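## Task

From the drawer of the cooler COLD, lift out the front cooling block (the one beside the handle) and set it on deck slot D2, lying flat and held within that slot's locators. Each of its 3 loose tubes must finish in the same bore it began in. Then push the drawer fully closed; COLD's lamp stays on as long as the drawer is open. The rear block must stay flat in its own place with every tube still in its bore, and plate P1 must stay on D1 just as it is now. Nothing counts as finished if it stays in place only because the robot is holding it. At the end, release everything and pull the grippers away.

## Robot and tools

ROBOT AND FRAME. Two arms, left_arm and right_arm; the names are labels, not image sides. All poses use one scene frame: origin on the table top midway between the arms, +x pointing out over the table, +z up, left_arm sitting on the +y side. D1 is the deck slot beside COLD and D2 the next one further on. The arm not in use may be parked out of the way. Each gripper's fingers extend along its own +z axis and spread along its y axis; end_effector_position is the spot between the finger pads, roughly 1 cm short of the tips. Reported hand positions can be off, more so at long reach, and motions usually settle a centimetre or more from the command, typically low. A commanded change of only a few mm may not move the hand at all.

ROW FORMAT (shared by execute_actions and move). One flat list of 16 numbers covering both arms, always both even if one arm moves: left_arm x, y, z (metres), qw, qx, qy, qz (unit quaternion, w first), opening; then the same eight for right_arm. Position and quaternion are an absolute pose to reach in the scene frame, not offsets. Opening runs -1 (closed) to +1 (fully open, 0.094 m). Optionally 12 more numbers, each 0 to 1, scale the position gain of each joint: left_arm's 6 then right_arm's 6, base to wrist; they stay in force until replaced. To keep a hand's orientation fixed, repeat the same quaternion every row rather than copying the reported one, which may drift. To keep an arm still, resend its last reported full pose and the desired opening.

execute_actions(actions): actions is a list of actions; each action is a table of 1 to 15 rows, one row per 1/30 s control step; a shorter table repeats its final row to fill 15 steps. An empty list just returns state and images. Each step, the target is clipped to within 70 mm and 16 degrees of the measured hand pose, so far targets need several actions; afterwards the arm drifts on only as far as its last clipped pose. If a target lies over 0.6 m from the hand's current position along any of that hand's axes, that action is rejected for both arms; a malformed action, or a first action failing that test against the latest reported state, rejects the whole call with no motion. If both position and orientation can't be met, position wins.

move(target, speed, blocking): target is one row as above (absolute poses). Each hand travels a straight line toward it, taking the shorter rotation; both paths finish together, lasting 0.5 to 10 s and stopping short if longer is needed. speed is the top path speed in m/s, 0.002 to 0.5 (default 0.25), with turning up to twice that in rad/s. Paths ignore obstacles and the other arm, and real hands lag, wander and can overshoot speed, especially near full reach. Faster contact and aiming further past contact both mean harder hits. The opening is applied at the start. blocking=false returns after 0.5 s while motion continues; until a result shows it finished, new moves and rows are refused, so use wait(0) or stop.

wait(seconds): 0 to 10; arms hold their last command, returns early if a running move ends. stop(): brakes a running move (needs stopping distance; fingers keep moving). zoom_image(camera, region): region [x0, y0, x1, y1] in pixels of that camera's last full image, origin top-left, at most 504 by 504. finished_scene(scene): ends the given scene for good after the robot holds its final command; the reply says if the task succeeded.

CAMERAS. cam_head_left, cam_head_right, cam_high, cam_low, cam_left_wrist, cam_right_wrist, each 896x504. Calibration lines give OpenCV-style K, distortion D and T_world_to_cam mapping scene frame to camera frame; actual cameras may differ by a few degrees and millimetres, and wrist camera poses follow their arm's joint readings.

RESULTS. The state line lists each gripper's position and quaternion. grip_measured is the finger opening on the command scale (each gripper off by up to about 1 mm). To hold something, command roughly 0.03 below grip_measured for a firm grip, less for a lighter one; pad force tops out near 50 to 62 N, less on very thin parts. Hand target lines show the pose each arm is currently driven toward. Step readings list positions at some steps; HELD marks steps where an arm's command was held back. The move: line reports the ending (done, off_target, moving, held, fault), limits (paced = pose clipped; held = some steps blocked, after which the arm may jump quickly) and per-hand distance from target. pose unreachable means the clearance check altered or blocked that arm's command. FAULT lines mark arm stops. Torques are raw drive outputs with offsets and noise, unreliable as contact sensors. Joint limits (rad): waist -2.880 to 2.880, shoulder 0.000 to 3.142, elbow 0.000 to 3.019, wrist pitch -1.693 to 1.571, wrist yaw -1.571 to 1.571, wrist roll -2.094 to 2.094; elbows never fully straighten.

AVOID. Knocking or placing anything off the table (ends the scene). Arms striking or pressing each other. Dropping, slamming or shoving parts hard. Shifting COLD: it is loose and must end within a finger's width of its start, upright and almost unrotated. Long heavy holding: at 85 °C a MOTOR HOT warning appears, at 100 °C the arm releases and falls (OVER-TEMPERATURE FAULT). Expect occasional brief tugs on held parts or pushes on loose ones.

Each tool is called after ">>>" by a JSON object that holds its "fn" and its "kwargs".

## Session

>>> {"fn": "execute_actions", "kwargs": {"actions": []}}

Scene clock: 0.00 s.
left_arm: end_effector_position=(+0.5348, +0.3501, +0.4949) grip_measured=+1.000 end_effector_quat_wxyz=(+0.710, +0.008, +0.704, -0.017) | right_arm: end_effector_position=(+0.1836, +0.1279, +0.1626) grip_measured=+1.000 end_effector_quat_wxyz=(-0.316, +0.831, -0.454, +0.062)
Joint positions: left_arm=[-0.014  1.052  1.052  0.009 -0.008 -0.014  0.094] | right_arm=[ 1.194  1.122  0.739 -0.554  0.18  -1.024  0.094]
Joint velocities: left_arm=[-0.005  0.005  0.007 -0.012 -0.022 -0.022  0.   ] | right_arm=[-0.005 -0.005  0.012  0.002  0.022  0.081  0.   ]
Joint torques (N m, as the arm reports them, + toward a larger angle): no reading
Hand target (left_arm): +0.535, +0.350, +0.513; +0.721, +0.007, +0.693, -0.018
Hand target (right_arm): +0.186, +0.135, +0.172; -0.325, +0.828, -0.453, +0.061
Joint stiffness scale: left_arm=[1. 1. 1. 1. 1. 1.] | right_arm=[1. 1. 1. 1. 1. 1.]
camera_calibration (this result's frames):
cam_right_wrist: T_world_to_cam=[[0.720503, 0.391189, 0.572579, -0.273928], [0.254655, -0.917263, 0.306235, 0.0267392], [0.645001, -0.0748331, -0.760509, 0.134522], [0, 0, 0, 1]] pos_world=[0.103789, 0.141751, 0.250962]

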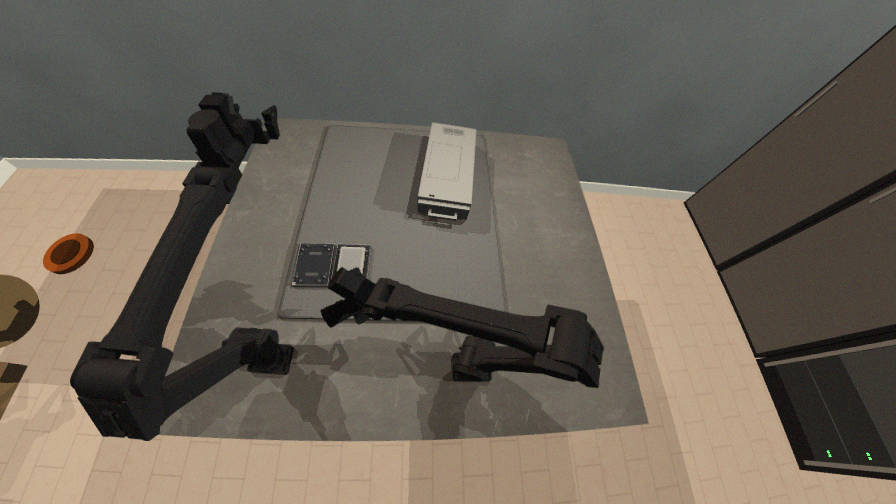

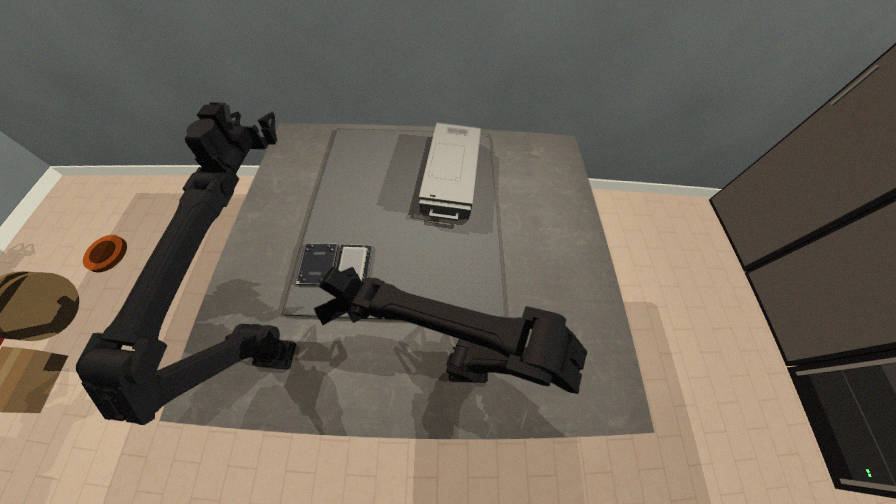

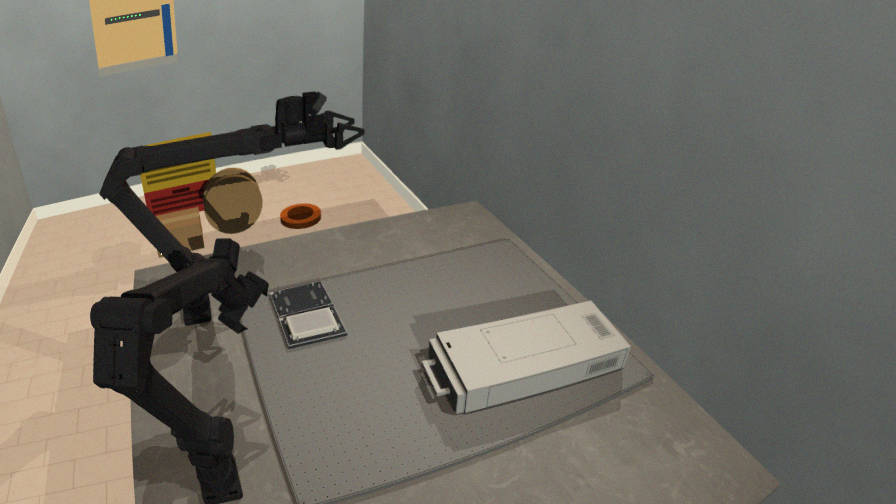

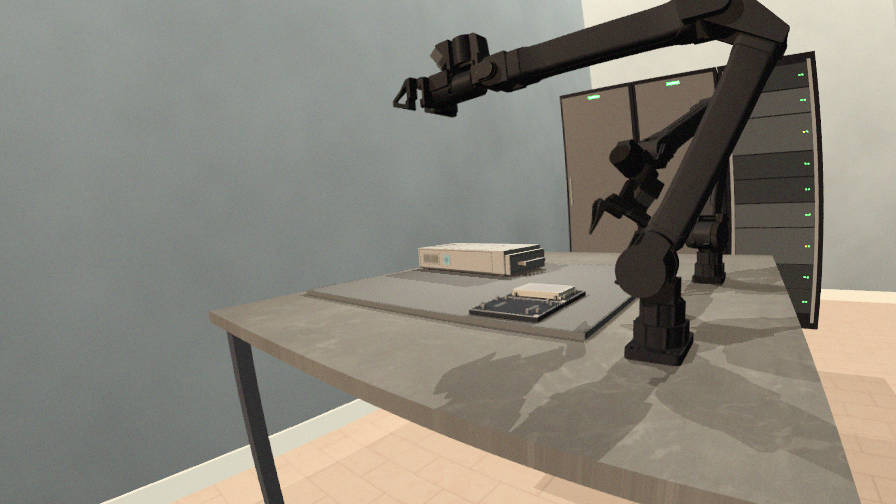

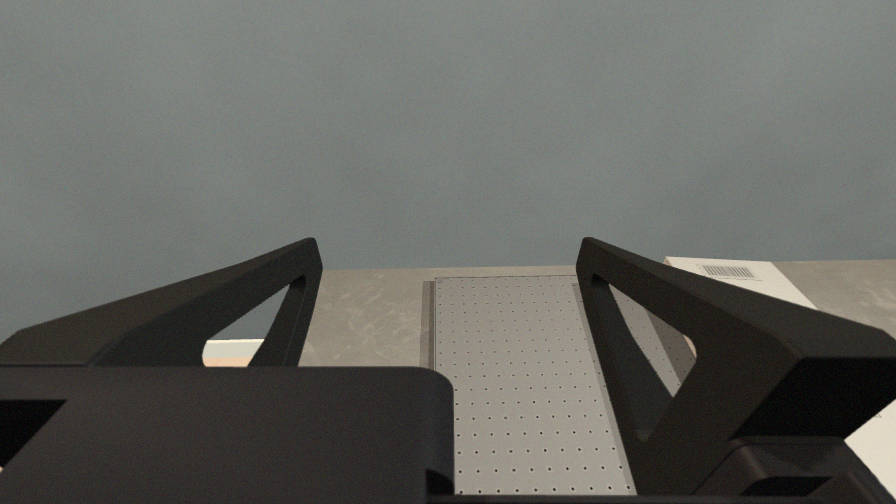

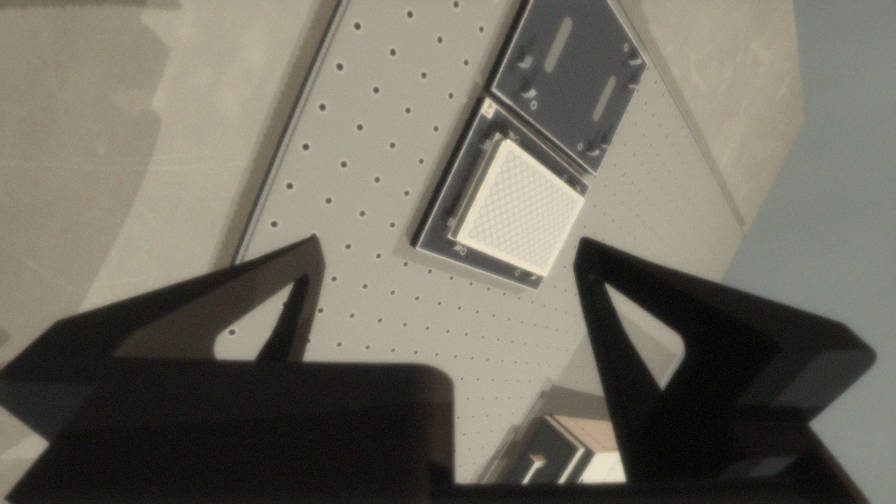

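>>> {"fn": "move", "kwargs": {"target": [0.4,0.4,0.3,0,0,1,0,1, 0.54,-0.155,0.17,0,-0.68,0.733,0,-0.2], "speed": 0.25}}

Scene clock: 7.23 s.
left_arm: end_effector_position=(+0.3967, +0.3954, +0.2779) grip_measured=+1.000 end_effector_quat_wxyz=(-0.013, -0.001, +1.000, +0.009) | right_arm: end_effector_position=(+0.5276, -0.1564, +0.1607) grip_measured=-0.197 end_effector_quat_wxyz=(+0.009, +0.679, -0.734, +0.013)
Joint positions: left_arm=[ 0.084  1.357  1.38  -1.619 -0.019  0.052  0.094] | right_arm=[ 0.194  1.782  1.57  -1.361  0.032 -1.317  0.038]
Joint velocities: left_arm=[-0.005 -0.015  0.002 -0.017  0.037  0.066  0.   ] | right_arm=[-0.005  0.005 -0.002 -0.002 -0.007 -0.022 -0.   ]
Joint torques (N m, as the arm reports them, + toward a larger angle): left_arm=[ 1.24 -9.07 11.08 -0.62 -0.03  0.16] | right_arm=[ -1.31 -17.32  13.82  -1.02   0.06  -0.17]
Hand target (left_arm): +0.404, +0.402, +0.295; +0.000, -0.003, +1.000, +0.012
Hand target (right_arm): +0.541, -0.159, +0.171; +0.002, +0.680, -0.733, +0.019
Off the commanded pose (left_arm): 0.023 m, 2 deg.
Off the commanded pose (right_arm): 0.016 m, 2 deg.
Joint stiffness scale: left_arm=[1. 1. 1. 1. 1. 1.] | right_arm=[1. 1. 1. 1. 1. 1.]
move: off_target (left_arm, right_arm)
camera_calibration (this result's frames):
cam_left_wrist: T_world_to_cam=[[0.00437061, -0.999945, -0.0095828, 0.396639], [-0.80109, -0.00923681, 0.598473, 0.164085], [-0.598528, 0.00506098, -0.801086, 0.58446], [0, 0, 0, 1]] pos_world=[0.479529, 0.395174, 0.373802]
cam_right_wrist: T_world_to_cam=[[0.996816, -0.0796393, -0.00396494, -0.536255], [-0.0613807, -0.79812, 0.599364, -0.18271], [-0.0508974, -0.597212, -0.800467, 0.181785], [0, 0, 0, 1]] pos_world=[0.532585, -0.0799678, 0.252896]

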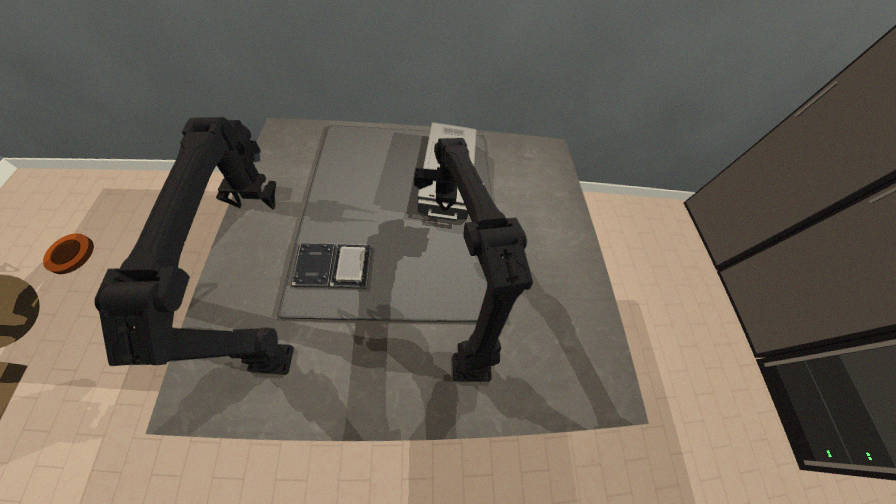

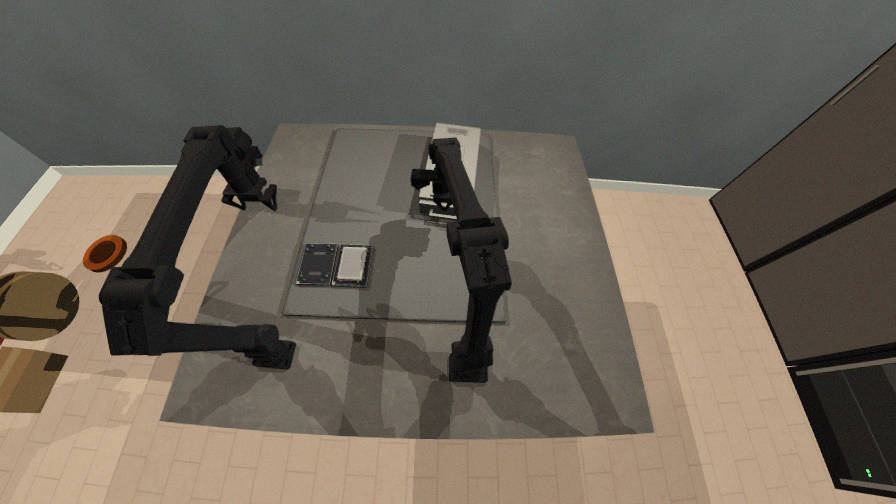

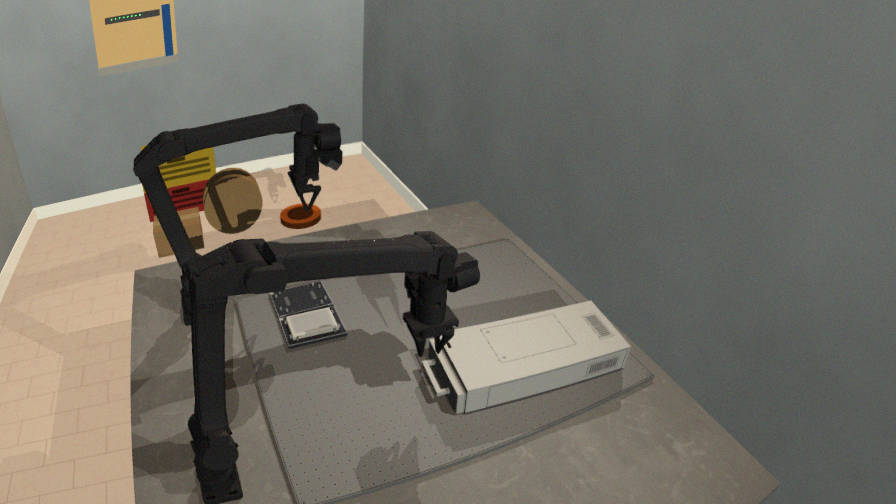

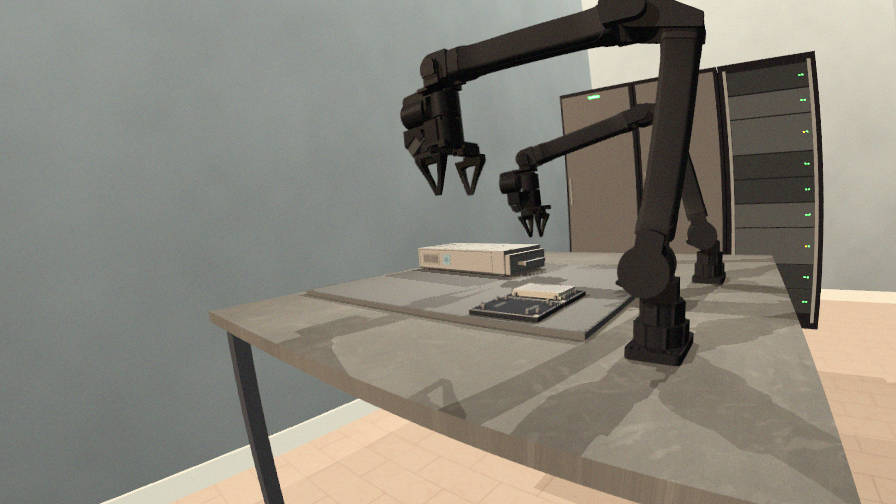

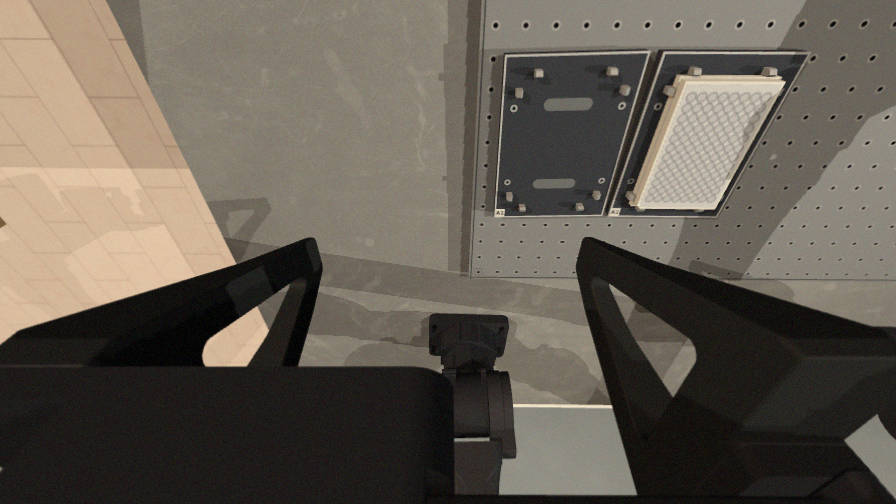

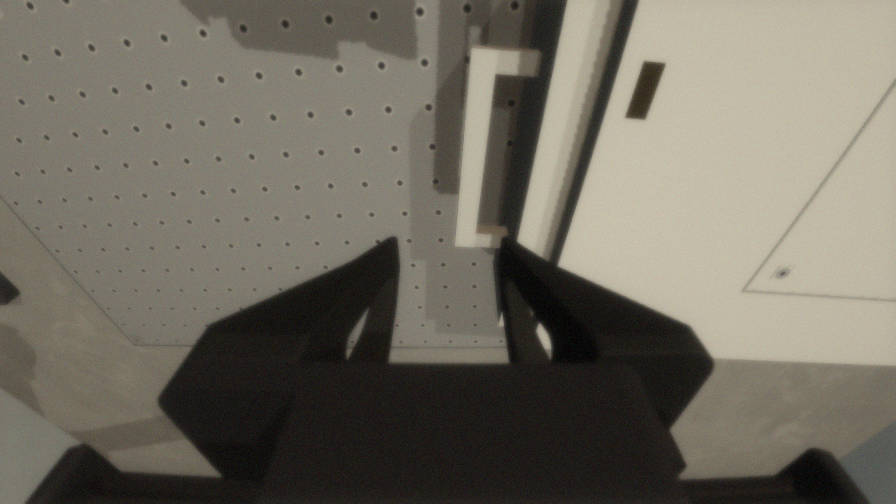

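>>> {"fn": "move", "kwargs": {"target": [0.4,0.4,0.3,0,0,1,0,1, 0.542,-0.148,0.1,0,-0.68,0.733,0,-0.2], "speed": 0.1}}

Scene clock: 10.90 s.
left_arm: end_effector_position=(+0.3928, +0.3949, +0.2781) grip_measured=+1.000 end_effector_quat_wxyz=(-0.021, +0.001, +1.000, +0.002) | right_arm: end_effector_position=(+0.5425, -0.1486, +0.1087) grip_measured=-0.197 end_effector_quat_wxyz=(-0.000, +0.679, -0.734, +0.002)
Joint positions: left_arm=[ 0.089  1.357  1.38  -1.636 -0.006  0.062  0.094] | right_arm=[ 0.194  1.856  1.536 -1.249  0.003 -1.317  0.038]
Joint velocities: left_arm=[ 0.015 -0.005 -0.007 -0.007 -0.066 -0.007  0.   ] | right_arm=[-0.005 -0.005 -0.002  0.002 -0.066  0.066  0.   ]
Joint torques (N m, as the arm reports them, + toward a larger angle): left_arm=[  1.28 -10.23  11.23  -0.7    0.37   0.1 ] | right_arm=[ -0.85 -18.49   8.79  -0.03  -0.15  -0.09]
Hand target (left_arm): +0.399, +0.400, +0.300; +0.000, -0.000, +1.000, +0.000
Hand target (right_arm): +0.544, -0.148, +0.100; +0.000, +0.680, -0.733, -0.000
Off the commanded pose (left_arm): 0.024 m, 2 deg.
Off the commanded pose (right_arm): 0.009 m, 0 deg.
Joint stiffness scale: left_arm=[1. 1. 1. 1. 1. 1.] | right_arm=[1. 1. 1. 1. 1. 1.]
move: off_target (left_arm)
camera_calibration (this result's frames):
cam_left_wrist: T_world_to_cam=[[-0.000529499, -0.999985, 0.00537102, 0.393893], [-0.791835, 0.00369954, 0.610724, 0.148633], [-0.610735, -0.00392958, -0.791825, 0.588085], [0, 0, 0, 1]] pos_world=[0.477065, 0.395648, 0.372771]
cam_right_wrist: T_world_to_cam=[[0.996808, -0.0794616, -0.00769434, -0.550321], [-0.0605659, -0.815504, 0.575574, -0.14488], [-0.0520108, -0.573271, -0.817713, 0.151645], [0, 0, 0, 1]] pos_world=[0.547677, -0.0749455, 0.203157]

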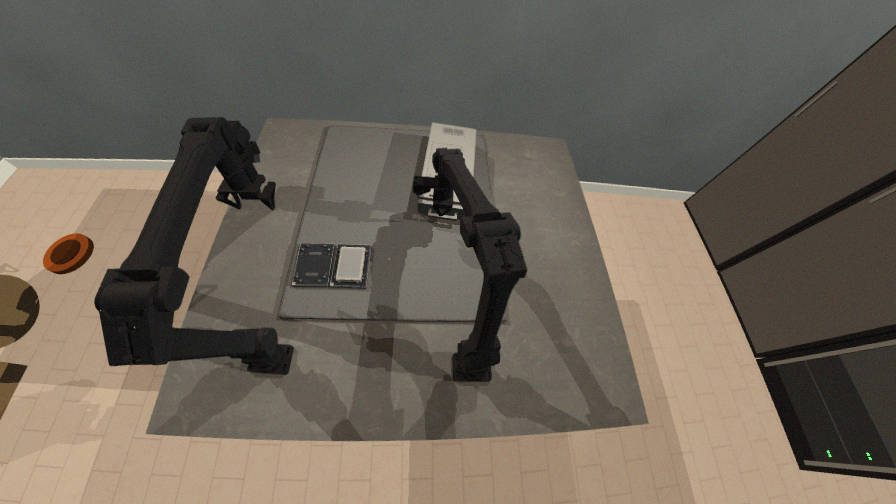

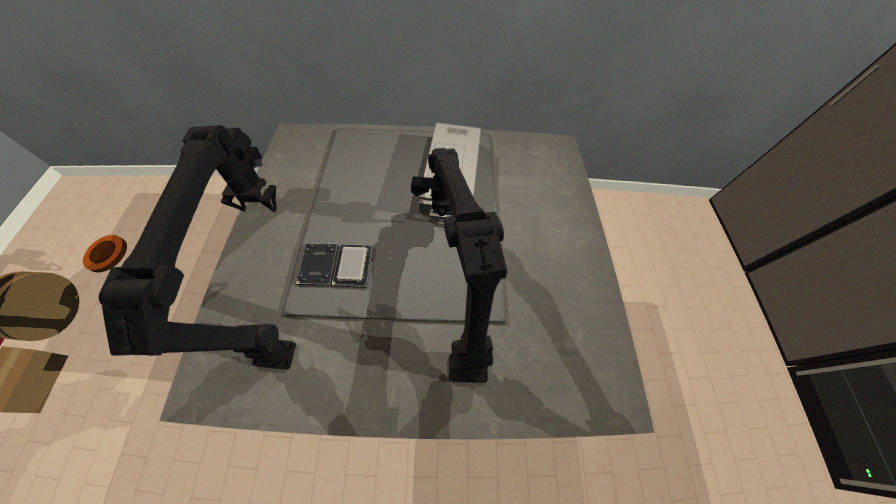

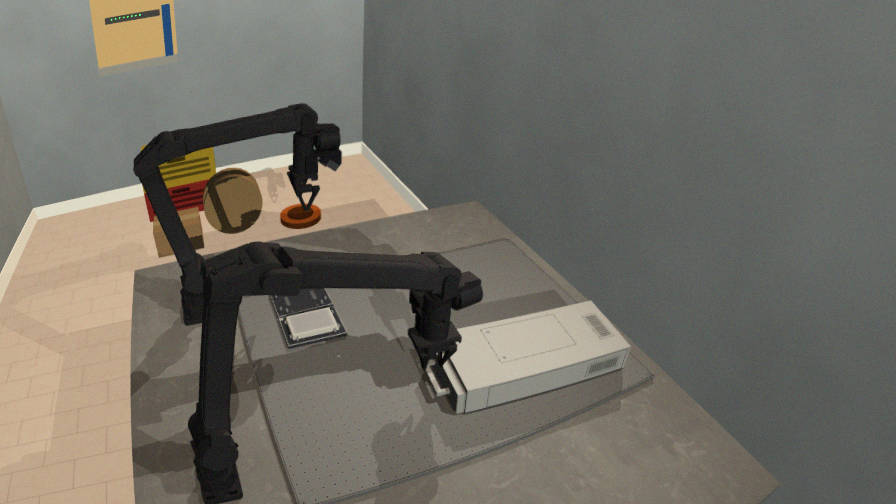

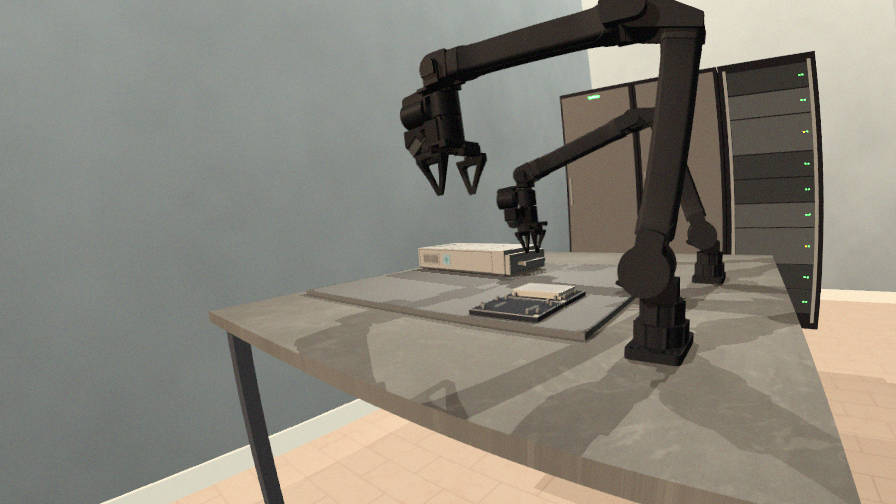

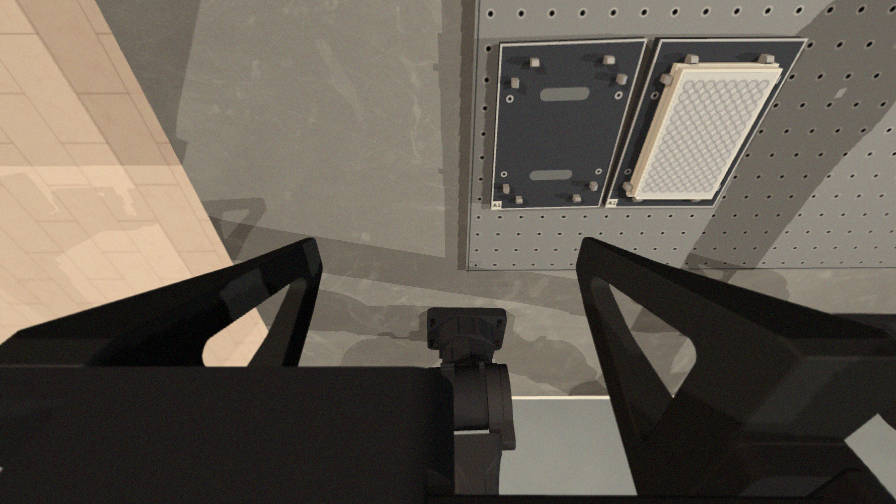

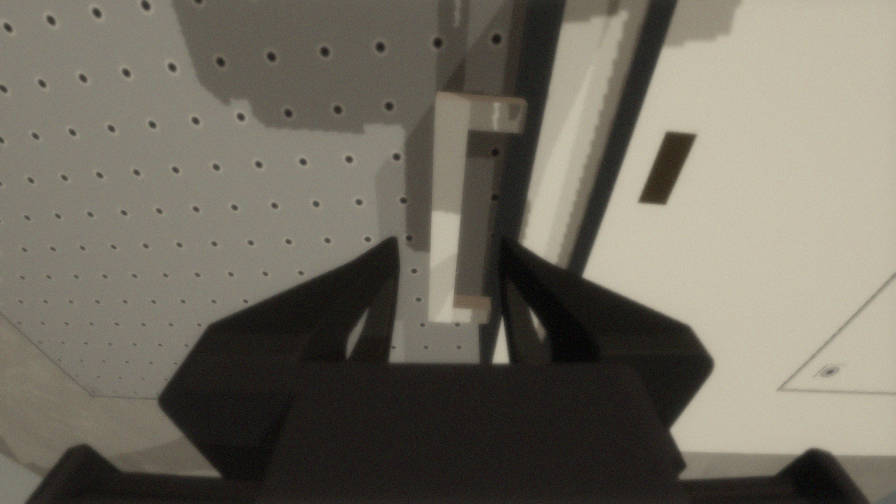

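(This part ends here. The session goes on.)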